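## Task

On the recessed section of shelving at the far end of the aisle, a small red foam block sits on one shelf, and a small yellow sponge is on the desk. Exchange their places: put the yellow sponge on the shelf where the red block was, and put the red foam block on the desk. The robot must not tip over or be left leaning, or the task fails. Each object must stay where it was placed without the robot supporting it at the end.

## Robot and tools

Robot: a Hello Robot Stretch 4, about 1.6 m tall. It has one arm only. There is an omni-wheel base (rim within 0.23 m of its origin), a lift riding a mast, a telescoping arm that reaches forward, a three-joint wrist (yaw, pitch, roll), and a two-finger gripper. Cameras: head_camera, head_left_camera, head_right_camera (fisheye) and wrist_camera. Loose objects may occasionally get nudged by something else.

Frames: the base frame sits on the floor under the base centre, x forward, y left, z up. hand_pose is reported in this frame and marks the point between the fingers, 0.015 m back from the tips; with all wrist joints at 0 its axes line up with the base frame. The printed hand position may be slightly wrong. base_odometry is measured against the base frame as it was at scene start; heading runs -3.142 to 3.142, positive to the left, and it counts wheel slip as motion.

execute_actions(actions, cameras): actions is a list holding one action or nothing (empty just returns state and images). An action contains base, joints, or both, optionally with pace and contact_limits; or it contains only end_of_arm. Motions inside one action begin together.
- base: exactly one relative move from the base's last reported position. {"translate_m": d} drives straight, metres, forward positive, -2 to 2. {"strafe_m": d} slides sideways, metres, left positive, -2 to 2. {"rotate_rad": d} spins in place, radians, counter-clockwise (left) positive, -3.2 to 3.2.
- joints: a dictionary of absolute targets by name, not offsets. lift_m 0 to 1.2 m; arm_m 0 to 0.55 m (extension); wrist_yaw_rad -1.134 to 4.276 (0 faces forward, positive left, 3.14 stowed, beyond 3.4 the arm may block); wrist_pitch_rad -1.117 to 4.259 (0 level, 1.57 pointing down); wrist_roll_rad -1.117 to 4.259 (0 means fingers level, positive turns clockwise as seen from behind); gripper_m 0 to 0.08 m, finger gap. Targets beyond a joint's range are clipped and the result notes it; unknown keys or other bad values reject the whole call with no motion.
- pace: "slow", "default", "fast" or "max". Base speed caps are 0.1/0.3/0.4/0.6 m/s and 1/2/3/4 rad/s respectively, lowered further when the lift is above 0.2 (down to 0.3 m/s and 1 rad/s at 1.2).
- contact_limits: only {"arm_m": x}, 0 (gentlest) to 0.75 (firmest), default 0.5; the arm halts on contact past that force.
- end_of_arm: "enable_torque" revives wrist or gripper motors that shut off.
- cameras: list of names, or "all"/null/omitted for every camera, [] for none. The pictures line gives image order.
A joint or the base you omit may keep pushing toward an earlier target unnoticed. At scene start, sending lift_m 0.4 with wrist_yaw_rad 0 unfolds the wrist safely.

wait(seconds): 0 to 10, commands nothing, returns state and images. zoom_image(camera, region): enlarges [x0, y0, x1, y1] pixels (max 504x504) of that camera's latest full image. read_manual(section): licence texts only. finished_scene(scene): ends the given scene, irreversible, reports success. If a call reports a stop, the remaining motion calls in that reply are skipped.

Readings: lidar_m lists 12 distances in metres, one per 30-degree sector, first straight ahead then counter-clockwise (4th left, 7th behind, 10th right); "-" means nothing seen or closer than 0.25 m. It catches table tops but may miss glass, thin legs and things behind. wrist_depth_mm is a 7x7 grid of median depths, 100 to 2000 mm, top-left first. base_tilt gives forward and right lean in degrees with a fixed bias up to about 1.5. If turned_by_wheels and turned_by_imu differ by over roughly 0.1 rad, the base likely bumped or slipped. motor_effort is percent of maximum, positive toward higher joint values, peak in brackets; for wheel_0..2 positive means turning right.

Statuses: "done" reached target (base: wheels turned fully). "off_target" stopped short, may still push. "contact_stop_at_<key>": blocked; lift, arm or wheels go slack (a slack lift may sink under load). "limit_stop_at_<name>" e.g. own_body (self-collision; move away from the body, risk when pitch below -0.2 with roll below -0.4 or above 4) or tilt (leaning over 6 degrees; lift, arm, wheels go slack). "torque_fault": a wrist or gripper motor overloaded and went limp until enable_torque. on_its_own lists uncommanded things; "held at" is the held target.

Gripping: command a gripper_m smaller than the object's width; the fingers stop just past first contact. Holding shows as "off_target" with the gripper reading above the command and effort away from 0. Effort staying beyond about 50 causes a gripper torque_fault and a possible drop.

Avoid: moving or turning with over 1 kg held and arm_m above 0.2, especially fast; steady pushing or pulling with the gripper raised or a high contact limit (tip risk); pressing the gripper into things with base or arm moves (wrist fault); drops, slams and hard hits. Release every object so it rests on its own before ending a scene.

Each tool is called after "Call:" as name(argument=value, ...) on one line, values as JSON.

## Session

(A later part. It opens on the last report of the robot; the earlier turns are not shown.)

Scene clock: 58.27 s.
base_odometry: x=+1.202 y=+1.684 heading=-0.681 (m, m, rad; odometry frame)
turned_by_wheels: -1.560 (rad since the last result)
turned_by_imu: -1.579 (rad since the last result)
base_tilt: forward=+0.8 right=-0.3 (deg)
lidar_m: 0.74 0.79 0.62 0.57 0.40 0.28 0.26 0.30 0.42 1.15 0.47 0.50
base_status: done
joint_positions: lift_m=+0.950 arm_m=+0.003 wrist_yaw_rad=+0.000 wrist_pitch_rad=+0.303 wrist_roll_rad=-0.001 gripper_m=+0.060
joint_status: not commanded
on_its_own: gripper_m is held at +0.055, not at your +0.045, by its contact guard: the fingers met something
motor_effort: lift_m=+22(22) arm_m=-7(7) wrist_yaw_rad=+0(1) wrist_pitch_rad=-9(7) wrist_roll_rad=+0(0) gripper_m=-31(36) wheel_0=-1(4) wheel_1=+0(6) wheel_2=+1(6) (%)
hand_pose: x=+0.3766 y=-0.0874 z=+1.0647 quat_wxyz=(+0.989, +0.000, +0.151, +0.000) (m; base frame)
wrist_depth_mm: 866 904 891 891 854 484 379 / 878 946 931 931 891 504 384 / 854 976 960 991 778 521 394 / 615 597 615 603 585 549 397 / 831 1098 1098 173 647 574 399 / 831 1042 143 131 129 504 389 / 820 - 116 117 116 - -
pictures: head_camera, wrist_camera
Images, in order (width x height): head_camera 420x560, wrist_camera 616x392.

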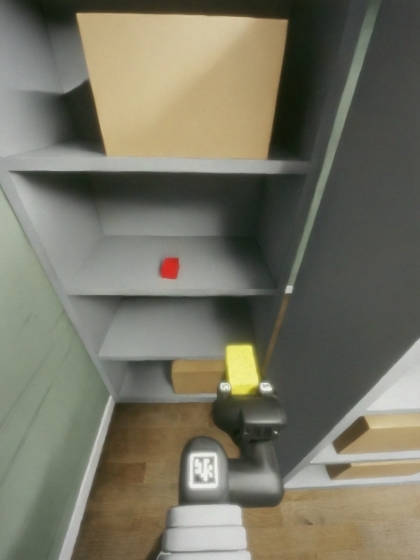

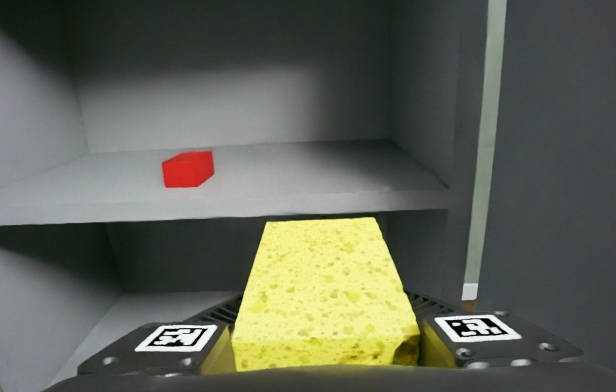

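Call:
execute_actions(actions=[{"base":{"translate_m":0.2},"joints":{"arm_m":0.3}}], cameras=[])

Call:
execute_actions(actions=[{"joints":{"lift_m":0.895},"pace":"slow"}], cameras=["head_camera","wrist_camera"])

Scene clock: 60.47 s.
base_odometry: x=+1.357 y=+1.558 heading=-0.681 (m, m, rad; odometry frame)
turned_by_wheels: +0.000 (rad since the last result)
turned_by_imu: -0.001 (rad since the last result)
base_tilt: forward=+0.7 right=-0.2 (deg)
lidar_m: 0.55 0.59 0.59 0.57 0.61 0.48 0.48 0.51 0.73 0.47 0.37 0.49
base_status: done
joint_positions: lift_m=+0.950 arm_m=+0.299 wrist_yaw_rad=+0.000 wrist_pitch_rad=+0.303 wrist_roll_rad=-0.001 gripper_m=+0.060
joint_status: all done
on_its_own: gripper_m is held at +0.055, not at your +0.045, by its contact guard: the fingers met something
motor_effort: lift_m=+22(22) arm_m=+7(7) wrist_yaw_rad=-1(2) wrist_pitch_rad=-9(8) wrist_roll_rad=-1(0) gripper_m=-33(33) wheel_0=+1(3) wheel_1=+1(7) wheel_2=+0(8) (%)
hand_pose: x=+0.6727 y=-0.0874 z=+1.0647 quat_wxyz=(+0.989, +0.000, +0.151, +0.000) (m; base frame)
wrist_depth_mm: 445 449 445 442 445 421 306 / 466 466 462 466 466 430 307 / 488 492 492 488 488 436 304 / 512 512 508 504 500 433 310 / 394 389 379 173 320 353 304 / 291 291 143 131 129 270 273 / 230 - 116 117 117 - -
pictures: none
No camera images: the call's "cameras" was empty. Leave "cameras" out to get every camera's image.

Scene clock: 61.80 s.
base_odometry: x=+1.357 y=+1.558 heading=-0.681 (m, m, rad; odometry frame)
turned_by_wheels: +0.000 (rad since the last result)
turned_by_imu: +0.000 (rad since the last result)
base_tilt: forward=+0.7 right=+0.0 (deg)
lidar_m: 0.54 0.58 0.60 0.56 0.61 0.51 0.49 0.49 0.71 0.45 0.35 0.49
base_status: not commanded
joint_positions: lift_m=+0.896 arm_m=+0.299 wrist_yaw_rad=+0.000 wrist_pitch_rad=+0.293 wrist_roll_rad=+0.000 gripper_m=+0.060
joint_status: all done
on_its_own: gripper_m is held at +0.055, not at your +0.045, by its contact guard: the fingers met something
motor_effort: lift_m=+13(23) arm_m=+7(7) wrist_yaw_rad=+2(3) wrist_pitch_rad=+18(19) wrist_roll_rad=-1(1) gripper_m=-31(34) wheel_0=+1(1) wheel_1=+1(1) wheel_2=+0(0) (%)
hand_pose: x=+0.6733 y=-0.0875 z=+1.0124 quat_wxyz=(+0.989, +0.000, +0.146, +0.000) (m; base frame)
wrist_depth_mm: 449 449 449 449 445 421 303 / 466 469 466 462 466 430 309 / 488 488 488 488 488 442 303 / 455 442 424 407 394 379 307 / 291 286 281 173 249 258 256 / 213 212 143 131 129 198 196 / 174 - 116 118 117 - -
pictures: head_camera, wrist_camera
Images, in order (width x height): head_camera 420x560, wrist_camera 616x392.

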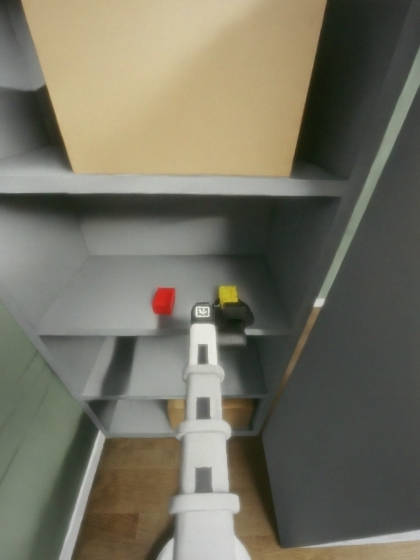

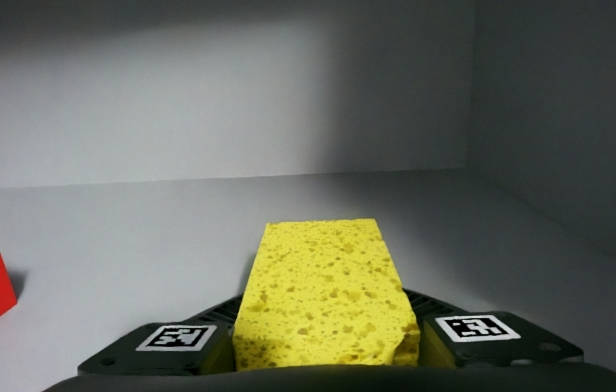

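Call:
execute_actions(actions=[{"joints":{"gripper_m":0.08,"lift_m":0.903}}], cameras=[])

Call:
execute_actions(actions=[{"joints":{"arm_m":0.13}}], cameras=[])

Call:
execute_actions(actions=[{"base":{"strafe_m":0.235},"joints":{"lift_m":0.95}}], cameras=["head_camera","wrist_camera"])

Scene clock: 62.87 s.
base_odometry: x=+1.357 y=+1.558 heading=-0.681 (m, m, rad; odometry frame)
turned_by_wheels: +0.000 (rad since the last result)
turned_by_imu: +0.000 (rad since the last result)
base_tilt: forward=+0.7 right=-0.1 (deg)
lidar_m: 0.55 0.59 0.60 0.57 0.60 0.51 0.46 0.49 0.73 0.43 0.36 0.50
base_status: not commanded
joint_positions: lift_m=+0.903 arm_m=+0.299 wrist_yaw_rad=+0.000 wrist_pitch_rad=+0.302 wrist_roll_rad=+0.000 gripper_m=+0.080
joint_status: all done
motor_effort: lift_m=+23(27) arm_m=+7(7) wrist_yaw_rad=+0(1) wrist_pitch_rad=-5(20) wrist_roll_rad=+0(2) gripper_m=+4(29) wheel_0=+1(1) wheel_1=+1(1) wheel_2=+0(0) (%)
hand_pose: x=+0.6727 y=-0.0874 z=+1.0177 quat_wxyz=(+0.989, +0.000, +0.151, +0.000) (m; base frame)
wrist_depth_mm: 445 445 452 449 445 421 304 / 469 466 466 466 462 427 307 / 492 492 492 488 492 442 304 / 442 427 407 394 382 364 301 / 287 283 279 174 236 256 252 / 212 211 144 131 132 193 201 / 175 - 120 118 119 - -
pictures: none
No camera images: the call's "cameras" was empty. Leave "cameras" out to get every camera's image.

Scene clock: 64.47 s.
base_odometry: x=+1.357 y=+1.558 heading=-0.681 (m, m, rad; odometry frame)
turned_by_wheels: +0.000 (rad since the last result)
turned_by_imu: +0.000 (rad since the last result)
base_tilt: forward=+0.7 right=-0.4 (deg)
lidar_m: 0.55 0.58 0.59 0.57 0.60 0.50 0.47 0.49 0.72 0.42 0.36 0.49
base_status: not commanded
joint_positions: lift_m=+0.903 arm_m=+0.131 wrist_yaw_rad=+0.000 wrist_pitch_rad=+0.303 wrist_roll_rad=+0.000 gripper_m=+0.080
joint_status: all done
motor_effort: lift_m=+23(23) arm_m=-7(8) wrist_yaw_rad=+0(0) wrist_pitch_rad=-8(5) wrist_roll_rad=+0(1) gripper_m=+4(7) wheel_0=+1(1) wheel_1=+0(1) wheel_2=-1(0) (%)
hand_pose: x=+0.5051 y=-0.0874 z=+1.0177 quat_wxyz=(+0.989, +0.000, +0.151, +0.000) (m; base frame)
wrist_depth_mm: 603 597 603 597 603 418 303 / 627 627 627 627 627 424 304 / 654 647 647 647 647 436 303 / 297 357 413 283 384 370 304 / 289 285 279 274 267 259 254 / 240 236 232 235 231 229 232 / 788 - 136 809 759 - -
pictures: none
No camera images: the call's "cameras" was empty. Leave "cameras" out to get every camera's image.

Scene clock: 66.57 s.
base_odometry: x=+1.505 y=+1.740 heading=-0.681 (m, m, rad; odometry frame)
turned_by_wheels: +0.000 (rad since the last result)
turned_by_imu: -0.003 (rad since the last result)
base_tilt: forward=+0.6 right=+0.0 (deg)
lidar_m: 0.55 0.49 0.36 0.33 0.35 0.49 0.45 0.50 0.72 0.60 0.60 0.59
base_status: done
joint_positions: lift_m=+0.950 arm_m=+0.131 wrist_yaw_rad=+0.000 wrist_pitch_rad=+0.303 wrist_roll_rad=+0.000 gripper_m=+0.080
joint_status: all done
motor_effort: lift_m=+22(25) arm_m=-7(7) wrist_yaw_rad=+0(0) wrist_pitch_rad=-9(9) wrist_roll_rad=-3(2) gripper_m=+4(4) wheel_0=+0(8) wheel_1=-2(7) wheel_2=-1(3) (%)
hand_pose: x=+0.5051 y=-0.0874 z=+1.0647 quat_wxyz=(+0.989, +0.000, +0.151, +0.000) (m; base frame)
wrist_depth_mm: 539 603 603 603 603 591 591 / 544 627 634 627 627 627 615 / 535 654 661 647 654 661 627 / 512 591 564 539 530 508 430 / 397 392 387 304 362 355 304 / 294 291 262 285 268 268 277 / 254 - 137 249 247 - -
pictures: head_camera, wrist_camera
Images, in order (width x height): head_camera 420x560, wrist_camera 616x392.

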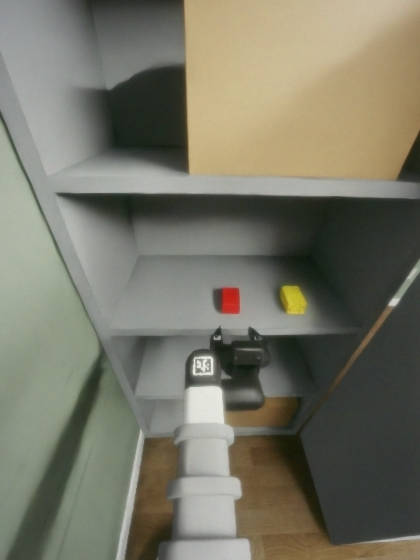

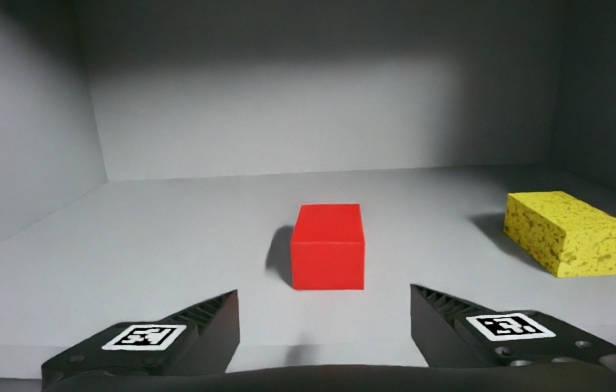

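Aligned.

Call:
execute_actions(actions=[{"joints":{"lift_m":0.906}}], cameras=[])

Call:
execute_actions(actions=[{"joints":{"arm_m":0.29},"pace":"slow"}], cameras=["wrist_camera"])

Call:
execute_actions(actions=[{"joints":{"gripper_m":0.04}}], cameras=[])

Call:
execute_actions(actions=[{"joints":{"lift_m":0.96}}], cameras=["wrist_camera"])

Scene clock: 67.73 s.
base_odometry: x=+1.505 y=+1.740 heading=-0.681 (m, m, rad; odometry frame)
turned_by_wheels: +0.000 (rad since the last result)
turned_by_imu: +0.000 (rad since the last result)
base_tilt: forward=+0.7 right=-0.2 (deg)
lidar_m: 0.54 0.51 0.35 0.33 0.37 0.50 0.48 0.50 0.71 0.59 0.59 0.59
base_status: not commanded
joint_positions: lift_m=+0.906 arm_m=+0.131 wrist_yaw_rad=+0.000 wrist_pitch_rad=+0.303 wrist_roll_rad=+0.000 gripper_m=+0.080
joint_status: all done
motor_effort: lift_m=+19(21) arm_m=-7(7) wrist_yaw_rad=+1(0) wrist_pitch_rad=-6(7) wrist_roll_rad=-1(1) gripper_m=+3(3) wheel_0=+0(0) wheel_1=-2(2) wheel_2=-1(1) (%)
hand_pose: x=+0.5051 y=-0.0874 z=+1.0210 quat_wxyz=(+0.989, +0.000, +0.151, +0.000) (m; base frame)
wrist_depth_mm: 539 591 603 603 603 597 591 / 539 627 634 621 627 621 609 / 539 654 654 647 647 647 580 / 455 439 424 291 392 377 304 / 297 293 287 281 274 265 259 / 241 237 233 236 233 230 233 / 488 - 136 788 768 - -
pictures: none
No camera images: the call's "cameras" was empty. Leave "cameras" out to get every camera's image.

Scene clock: 70.63 s.
base_odometry: x=+1.505 y=+1.740 heading=-0.681 (m, m, rad; odometry frame)
turned_by_wheels: +0.000 (rad since the last result)
turned_by_imu: -0.001 (rad since the last result)
base_tilt: forward=+0.7 right=-0.2 (deg)
lidar_m: 0.55 0.48 0.35 0.32 0.35 0.50 0.46 0.51 0.73 0.57 0.59 0.59
base_status: not commanded
joint_positions: lift_m=+0.906 arm_m=+0.289 wrist_yaw_rad=+0.000 wrist_pitch_rad=+0.303 wrist_roll_rad=+0.000 gripper_m=+0.080
joint_status: all done
motor_effort: lift_m=+19(19) arm_m=+7(6) wrist_yaw_rad=+0(1) wrist_pitch_rad=-7(8) wrist_roll_rad=-1(2) gripper_m=+6(1) wheel_0=+0(0) wheel_1=-2(2) wheel_2=-1(1) (%)
hand_pose: x=+0.6627 y=-0.0874 z=+1.0210 quat_wxyz=(+0.989, +0.000, +0.151, +0.000) (m; base frame)
wrist_depth_mm: 455 455 455 449 455 455 452 / 473 477 477 480 477 477 473 / 492 500 496 500 500 496 496 / 452 436 421 404 389 377 368 / 294 289 285 190 190 263 258 / 217 216 193 137 134 199 206 / 179 - 136 134 132 - -
pictures: wrist_camera
Images, in order (width x height): wrist_camera 616x392.

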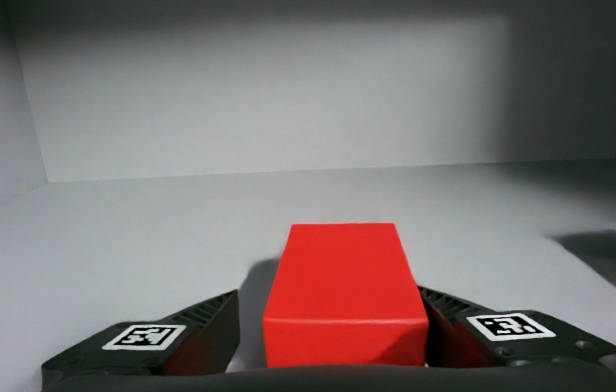

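Scene clock: 71.63 s.
base_odometry: x=+1.505 y=+1.740 heading=-0.681 (m, m, rad; odometry frame)
turned_by_wheels: +0.000 (rad since the last result)
turned_by_imu: +0.000 (rad since the last result)
base_tilt: forward=+0.4 right=-0.1 (deg)
lidar_m: 0.54 0.51 0.37 0.32 0.36 0.49 0.46 0.50 0.71 0.58 0.61 0.58
base_status: not commanded
joint_positions: lift_m=+0.906 arm_m=+0.289 wrist_yaw_rad=+0.000 wrist_pitch_rad=+0.303 wrist_roll_rad=+0.000 gripper_m=+0.059
joint_status: gripper_m off_target (ended at +0.059, target +0.040)
on_its_own: gripper_m is held at +0.054, not at your +0.040, by its contact guard: the fingers met something
motor_effort: lift_m=+19(19) arm_m=+7(7) wrist_yaw_rad=+0(1) wrist_pitch_rad=-7(7) wrist_roll_rad=-1(1) gripper_m=-35(37) wheel_0=-1(0) wheel_1=-2(2) wheel_2=-1(1) (%)
hand_pose: x=+0.6627 y=-0.0874 z=+1.0210 quat_wxyz=(+0.989, +0.000, +0.151, +0.000) (m; base frame)
wrist_depth_mm: 455 455 459 455 452 452 452 / 477 477 473 477 477 477 469 / 496 500 500 500 496 500 496 / 452 433 421 404 394 377 368 / 294 289 285 180 240 263 259 / 219 216 145 137 135 202 202 / 179 - 116 135 131 - -
pictures: none
No camera images: the call's "cameras" was empty. Leave "cameras" out to get every camera's image.

Scene clock: 72.77 s.
base_odometry: x=+1.505 y=+1.740 heading=-0.681 (m, m, rad; odometry frame)
turned_by_wheels: +0.000 (rad since the last result)
turned_by_imu: +0.000 (rad since the last result)
base_tilt: forward=+0.6 right=-0.2 (deg)
lidar_m: 0.55 0.50 0.35 0.33 0.36 0.51 0.46 0.50 0.71 0.59 0.61 0.55
base_status: not commanded
joint_positions: lift_m=+0.960 arm_m=+0.289 wrist_yaw_rad=+0.000 wrist_pitch_rad=+0.303 wrist_roll_rad=+0.000 gripper_m=+0.059
joint_status: all done
on_its_own: gripper_m is held at +0.054, not at your +0.040, by its contact guard: the fingers met something
motor_effort: lift_m=+23(26) arm_m=+7(7) wrist_yaw_rad=+1(0) wrist_pitch_rad=-6(8) wrist_roll_rad=+0(1) gripper_m=-34(35) wheel_0=-1(0) wheel_1=-2(2) wheel_2=-1(1) (%)
hand_pose: x=+0.6627 y=-0.0874 z=+1.0746 quat_wxyz=(+0.989, +0.000, +0.151, +0.000) (m; base frame)
wrist_depth_mm: 455 452 459 452 455 452 449 / 477 477 477 477 473 473 477 / 496 504 504 500 496 496 500 / 521 521 521 517 508 512 517 / 418 410 402 180 340 373 364 / 309 309 145 137 134 285 285 / 254 - 116 135 131 - -
pictures: wrist_camera
Images, in order (width x height): wrist_camera 616x392.

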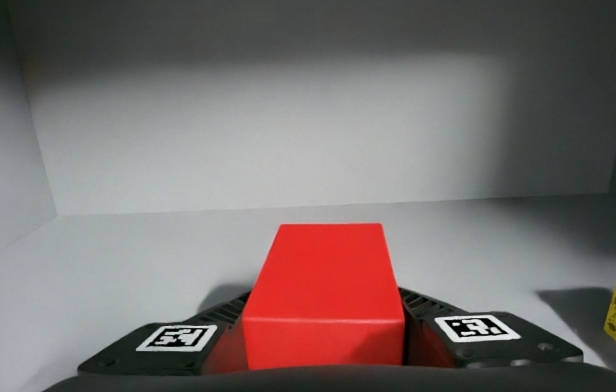

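Call:
execute_actions(actions=[{"base":{"translate_m":-0.16},"joints":{"arm_m":0.0}}], cameras=[])

Call:
execute_actions(actions=[{"base":{"rotate_rad":-1.55}}], cameras=[])

Call:
execute_actions(actions=[{"base":{"translate_m":0.7}}], cameras=["head_camera"])

Scene clock: 74.90 s.
base_odometry: x=+1.381 y=+1.841 heading=-0.681 (m, m, rad; odometry frame)
turned_by_wheels: +0.000 (rad since the last result)
turned_by_imu: -0.001 (rad since the last result)
base_tilt: forward=+0.7 right=-0.1 (deg)
lidar_m: 0.70 0.52 0.36 0.32 0.36 0.33 0.30 0.35 0.48 1.11 0.64 0.76
base_status: done
joint_positions: lift_m=+0.960 arm_m=+0.003 wrist_yaw_rad=+0.000 wrist_pitch_rad=+0.303 wrist_roll_rad=+0.000 gripper_m=+0.059
joint_status: all done
joint sent to its limit — the command would take arm_m past its lower limit, so that joint was sent only as far as its limit.
on_its_own: gripper_m is held at +0.054, not at your +0.040, by its contact guard: the fingers met something
motor_effort: lift_m=+23(23) arm_m=-7(7) wrist_yaw_rad=+0(1) wrist_pitch_rad=-8(9) wrist_roll_rad=-1(0) gripper_m=-34(33) wheel_0=+0(4) wheel_1=+0(3) wheel_2=-1(8) (%)
hand_pose: x=+0.3766 y=-0.0875 z=+1.0745 quat_wxyz=(+0.989, +0.000, +0.151, +0.000) (m; base frame)
wrist_depth_mm: 544 798 854 866 878 854 621 / 539 788 917 904 904 891 634 / 544 778 946 931 931 842 627 / 539 627 609 585 564 544 530 / 549 723 1078 180 1025 946 640 / 569 707 145 137 135 831 640 / 574 - 116 135 131 - -
pictures: none
No camera images: the call's "cameras" was empty. Leave "cameras" out to get every camera's image.

Scene clock: 77.07 s.
base_odometry: x=+1.381 y=+1.841 heading=-2.231 (m, m, rad; odometry frame)
turned_by_wheels: -1.550 (rad since the last result)
turned_by_imu: -1.569 (rad since the last result)
base_tilt: forward=+0.7 right=+0.0 (deg)
lidar_m: 1.06 0.63 0.74 0.71 0.51 0.36 0.33 0.36 0.33 0.30 0.34 0.47
base_status: done
joint_positions: lift_m=+0.960 arm_m=+0.003 wrist_yaw_rad=+0.000 wrist_pitch_rad=+0.303 wrist_roll_rad=+0.000 gripper_m=+0.059
joint_status: not commanded
on_its_own: gripper_m is held at +0.054, not at your +0.040, by its contact guard: the fingers met something
motor_effort: lift_m=+22(23) arm_m=-7(7) wrist_yaw_rad=+0(1) wrist_pitch_rad=-8(8) wrist_roll_rad=-1(1) gripper_m=-35(33) wheel_0=+1(7) wheel_1=+1(5) wheel_2=-2(7) (%)
hand_pose: x=+0.3766 y=-0.0874 z=+1.0746 quat_wxyz=(+0.989, +0.000, +0.151, +0.000) (m; base frame)
wrist_depth_mm: 1118 1118 - - 1118 640 621 / 1118 1182 - - 1182 654 357 / 1060 1205 - - 1229 691 359 / 647 798 - - 1308 591 373 / 517 854 1397 180 1229 1255 379 / 615 707 145 137 134 1025 357 / 473 - 116 135 131 - -
pictures: none
No camera images: the call's "cameras" was empty. Leave "cameras" out to get every camera's image.

Scene clock: 80.87 s.
base_odometry: x=+0.952 y=+1.288 heading=-2.231 (m, m, rad; odometry frame)
turned_by_wheels: +0.000 (rad since the last result)
turned_by_imu: -0.001 (rad since the last result)
base_tilt: forward=+0.5 right=-0.2 (deg)
lidar_m: 2.87 0.37 0.27 0.25 0.25 1.03 1.06 0.48 0.33 0.32 0.34 0.48
base_status: done
joint_positions: lift_m=+0.960 arm_m=+0.003 wrist_yaw_rad=+0.000 wrist_pitch_rad=+0.303 wrist_roll_rad=+0.000 gripper_m=+0.059
joint_status: not commanded
on_its_own: gripper_m is held at +0.054, not at your +0.040, by its contact guard: the fingers met something
motor_effort: lift_m=+22(22) arm_m=-7(7) wrist_yaw_rad=+0(0) wrist_pitch_rad=-8(9) wrist_roll_rad=-2(1) gripper_m=-34(36) wheel_0=+0(8) wheel_1=+1(2) wheel_2=+1(8) (%)
hand_pose: x=+0.3766 y=-0.0874 z=+1.0746 quat_wxyz=(+0.989, +0.000, +0.151, +0.000) (m; base frame)
wrist_depth_mm: 488 - - - - - 418 / 504 - - - - 517 394 / 525 - - - - 535 399 / 549 - - - - 544 404 / 508 - - 181 - 585 387 / 615 634 145 137 135 591 609 / 640 - 116 135 131 - -
pictures: head_camera
Images, in order (width x height): head_camera 420x560.

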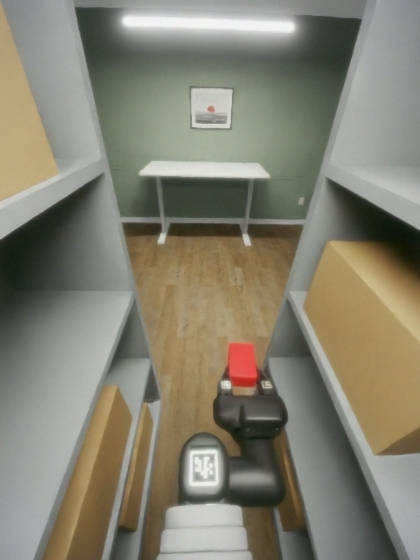

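Call:
execute_actions(actions=[{"base":{"strafe_m":-0.05}}], cameras=[])

Call:
execute_actions(actions=[{"base":{"translate_m":2}}], cameras=[])

Call:
execute_actions(actions=[{"base":{"translate_m":0.45},"joints":{"arm_m":0.3}}], cameras=[])

Call:
execute_actions(actions=[{"joints":{"lift_m":0.868},"pace":"slow"}], cameras=["head_camera","wrist_camera"])

Scene clock: 84.53 s.
base_odometry: x=+0.912 y=+1.319 heading=-2.231 (m, m, rad; odometry frame)
turned_by_wheels: +0.000 (rad since the last result)
turned_by_imu: -0.001 (rad since the last result)
base_tilt: forward=+0.7 right=-0.2 (deg)
lidar_m: 2.89 0.41 0.32 0.29 0.34 1.09 1.05 0.39 0.28 0.26 0.28 0.41
base_status: done
joint_positions: lift_m=+0.960 arm_m=+0.003 wrist_yaw_rad=+0.000 wrist_pitch_rad=+0.303 wrist_roll_rad=+0.000 gripper_m=+0.059
joint_status: not commanded
on_its_own: gripper_m is held at +0.054, not at your +0.040, by its contact guard: the fingers met something
motor_effort: lift_m=+22(22) arm_m=-7(7) wrist_yaw_rad=+1(1) wrist_pitch_rad=-7(8) wrist_roll_rad=-1(1) gripper_m=-34(34) wheel_0=+0(7) wheel_1=+0(8) wheel_2=+0(2) (%)
hand_pose: x=+0.3766 y=-0.0874 z=+1.0746 quat_wxyz=(+0.989, +0.000, +0.151, +0.000) (m; base frame)
wrist_depth_mm: - - - - - 473 324 / - - - - - 488 319 / 559 - - - - 512 324 / 559 - - - - 500 327 / 591 - - 180 - 469 325 / 609 - 145 137 135 585 310 / 654 - 116 135 131 - -
pictures: none
No camera images: the call's "cameras" was empty. Leave "cameras" out to get every camera's image.

Scene clock: 92.70 s.
base_odometry: x=-0.314 y=-0.261 heading=-2.231 (m, m, rad; odometry frame)
turned_by_wheels: +0.000 (rad since the last result)
turned_by_imu: -0.002 (rad since the last result)
base_tilt: forward=+0.8 right=-0.2 (deg)
lidar_m: 0.86 0.90 1.87 1.84 1.95 1.26 1.23 1.24 1.96 1.82 1.94 0.90
base_status: done
joint_positions: lift_m=+0.960 arm_m=+0.003 wrist_yaw_rad=+0.000 wrist_pitch_rad=+0.303 wrist_roll_rad=+0.000 gripper_m=+0.059
joint_status: not commanded
on_its_own: gripper_m is held at +0.054, not at your +0.040, by its contact guard: the fingers met something
motor_effort: lift_m=+22(22) arm_m=-7(7) wrist_yaw_rad=-1(0) wrist_pitch_rad=-10(10) wrist_roll_rad=-1(1) gripper_m=-32(35) wheel_0=+1(3) wheel_1=-2(5) wheel_2=+1(8) (%)
hand_pose: x=+0.3766 y=-0.0874 z=+1.0746 quat_wxyz=(+0.989, +0.000, +0.151, +0.000) (m; base frame)
wrist_depth_mm: 1336 1336 1366 1308 1308 1308 1308 / 1366 1430 1397 1366 1366 1366 1397 / 1430 1397 1464 1336 1229 1205 1430 / 798 768 750 778 750 732 715 / 1618 1618 1618 180 1537 1618 1618 / 1708 1661 145 137 135 1205 1661 / 1661 - 116 135 131 - -
pictures: none
No camera images: the call's "cameras" was empty. Leave "cameras" out to get every camera's image.

Scene clock: 95.70 s.
base_odometry: x=-0.590 y=-0.617 heading=-2.231 (m, m, rad; odometry frame)
turned_by_wheels: +0.000 (rad since the last result)
turned_by_imu: -0.001 (rad since the last result)
base_tilt: forward=+0.6 right=-0.1 (deg)
lidar_m: 0.39 0.44 0.60 1.81 1.91 1.71 1.68 1.69 1.98 1.84 0.59 0.44
base_status: done
joint_positions: lift_m=+0.960 arm_m=+0.299 wrist_yaw_rad=+0.000 wrist_pitch_rad=+0.303 wrist_roll_rad=+0.000 gripper_m=+0.059
joint_status: all done
on_its_own: gripper_m is held at +0.054, not at your +0.040, by its contact guard: the fingers met something
motor_effort: lift_m=+22(22) arm_m=+7(7) wrist_yaw_rad=+0(1) wrist_pitch_rad=-10(9) wrist_roll_rad=-3(1) gripper_m=-35(35) wheel_0=+1(4) wheel_1=+0(6) wheel_2=+1(9) (%)
hand_pose: x=+0.6727 y=-0.0874 z=+1.0746 quat_wxyz=(+0.989, +0.000, +0.151, +0.000) (m; base frame)
wrist_depth_mm: 634 634 634 634 634 634 621 / 668 668 668 661 661 661 661 / 707 699 699 691 699 699 691 / 732 732 723 723 715 654 634 / 512 500 496 180 415 455 442 / 377 373 145 137 134 351 342 / 310 - 116 135 131 - -
pictures: none
No camera images: the call's "cameras" was empty. Leave "cameras" out to get every camera's image.

Scene clock: 97.33 s.
base_odometry: x=-0.590 y=-0.617 heading=-2.231 (m, m, rad; odometry frame)
turned_by_wheels: +0.000 (rad since the last result)
turned_by_imu: +0.000 (rad since the last result)
base_tilt: forward=+0.6 right=-0.2 (deg)
lidar_m: 0.41 0.43 0.63 1.81 1.91 1.71 1.67 1.73 1.93 1.83 0.58 0.42
base_status: not commanded
joint_positions: lift_m=+0.868 arm_m=+0.299 wrist_yaw_rad=+0.000 wrist_pitch_rad=+0.303 wrist_roll_rad=+0.000 gripper_m=+0.059
joint_status: all done
on_its_own: gripper_m is held at +0.054, not at your +0.040, by its contact guard: the fingers met something
motor_effort: lift_m=+18(20) arm_m=+7(7) wrist_yaw_rad=-1(0) wrist_pitch_rad=-9(8) wrist_roll_rad=-2(1) gripper_m=-34(33) wheel_0=+1(1) wheel_1=+0(0) wheel_2=+1(1) (%)
hand_pose: x=+0.6727 y=-0.0874 z=+0.9829 quat_wxyz=(+0.989, +0.000, +0.151, +0.000) (m; base frame)
wrist_depth_mm: 634 634 640 634 634 627 627 / 668 661 676 668 668 661 661 / 699 699 691 699 683 683 676 / 462 445 427 410 397 387 373 / 300 296 290 180 244 267 263 / 222 221 146 137 134 205 205 / 182 - 116 135 131 - -
pictures: head_camera, wrist_camera
Images, in order (width x height): head_camera 420x560, wrist_camera 616x392.

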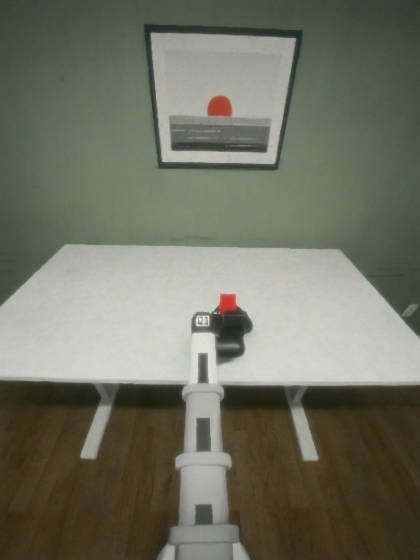

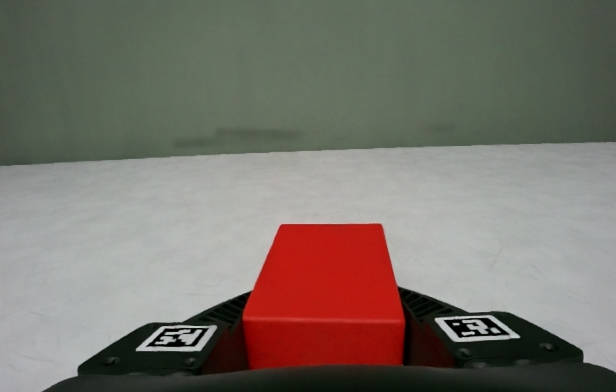

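Call:
execute_actions(actions=[{"joints":{"gripper_m":0.08}}], cameras=[])

Call:
execute_actions(actions=[{"joints":{"arm_m":0.15}}], cameras=[])

Call:
finished_scene(scene=1)

Scene clock: 98.37 s.
base_odometry: x=-0.590 y=-0.617 heading=-2.231 (m, m, rad; odometry frame)
turned_by_wheels: +0.000 (rad since the last result)
turned_by_imu: +0.000 (rad since the last result)
base_tilt: forward=+0.7 right=-0.1 (deg)
lidar_m: 0.39 0.42 0.59 1.79 1.90 1.72 1.67 1.71 1.97 1.82 0.60 0.43
base_status: not commanded
joint_positions: lift_m=+0.868 arm_m=+0.299 wrist_yaw_rad=+0.000 wrist_pitch_rad=+0.303 wrist_roll_rad=+0.000 gripper_m=+0.080
joint_status: all done
motor_effort: lift_m=+19(18) arm_m=+7(7) wrist_yaw_rad=-1(0) wrist_pitch_rad=-8(8) wrist_roll_rad=-2(0) gripper_m=+4(35) wheel_0=+1(1) wheel_1=+0(0) wheel_2=+0(1) (%)
hand_pose: x=+0.6727 y=-0.0874 z=+0.9829 quat_wxyz=(+0.989, +0.000, +0.151, +0.000) (m; base frame)
wrist_depth_mm: 634 634 640 634 627 634 627 / 668 668 676 661 661 654 654 / 707 691 699 683 683 676 676 / 459 442 430 413 399 382 373 / 300 297 290 186 245 268 263 / 222 220 156 141 146 202 209 / 183 - 135 134 132 - -
pictures: none
No camera images: the call's "cameras" was empty. Leave "cameras" out to get every camera's image.

Scene clock: 99.87 s.
base_odometry: x=-0.590 y=-0.617 heading=-2.231 (m, m, rad; odometry frame)
turned_by_wheels: +0.000 (rad since the last result)
turned_by_imu: +0.000 (rad since the last result)
base_tilt: forward=+0.6 right=-0.2 (deg)
lidar_m: 0.41 0.43 0.61 1.81 1.91 1.71 1.68 1.73 1.98 1.85 0.59 0.43
base_status: not commanded
joint_positions: lift_m=+0.868 arm_m=+0.151 wrist_yaw_rad=+0.000 wrist_pitch_rad=+0.303 wrist_roll_rad=+0.000 gripper_m=+0.080
joint_status: all done
motor_effort: lift_m=+19(18) arm_m=-7(8) wrist_yaw_rad=+1(1) wrist_pitch_rad=-10(8) wrist_roll_rad=-2(2) gripper_m=+4(5) wheel_0=+1(1) wheel_1=+0(0) wheel_2=+1(1) (%)
hand_pose: x=+0.5251 y=-0.0874 z=+0.9829 quat_wxyz=(+0.989, +0.000, +0.151, +0.000) (m; base frame)
wrist_depth_mm: 768 778 778 778 778 750 768 / 820 809 798 798 809 798 809 / 831 831 831 778 715 683 668 / 462 449 430 278 402 387 379 / 303 298 293 278 278 270 265 / 224 223 200 216 204 204 211 / 185 - 136 180 172 - -
pictures: none
No camera images: the call's "cameras" was empty. Leave "cameras" out to get every camera's image.

The scene is finished: the task was done.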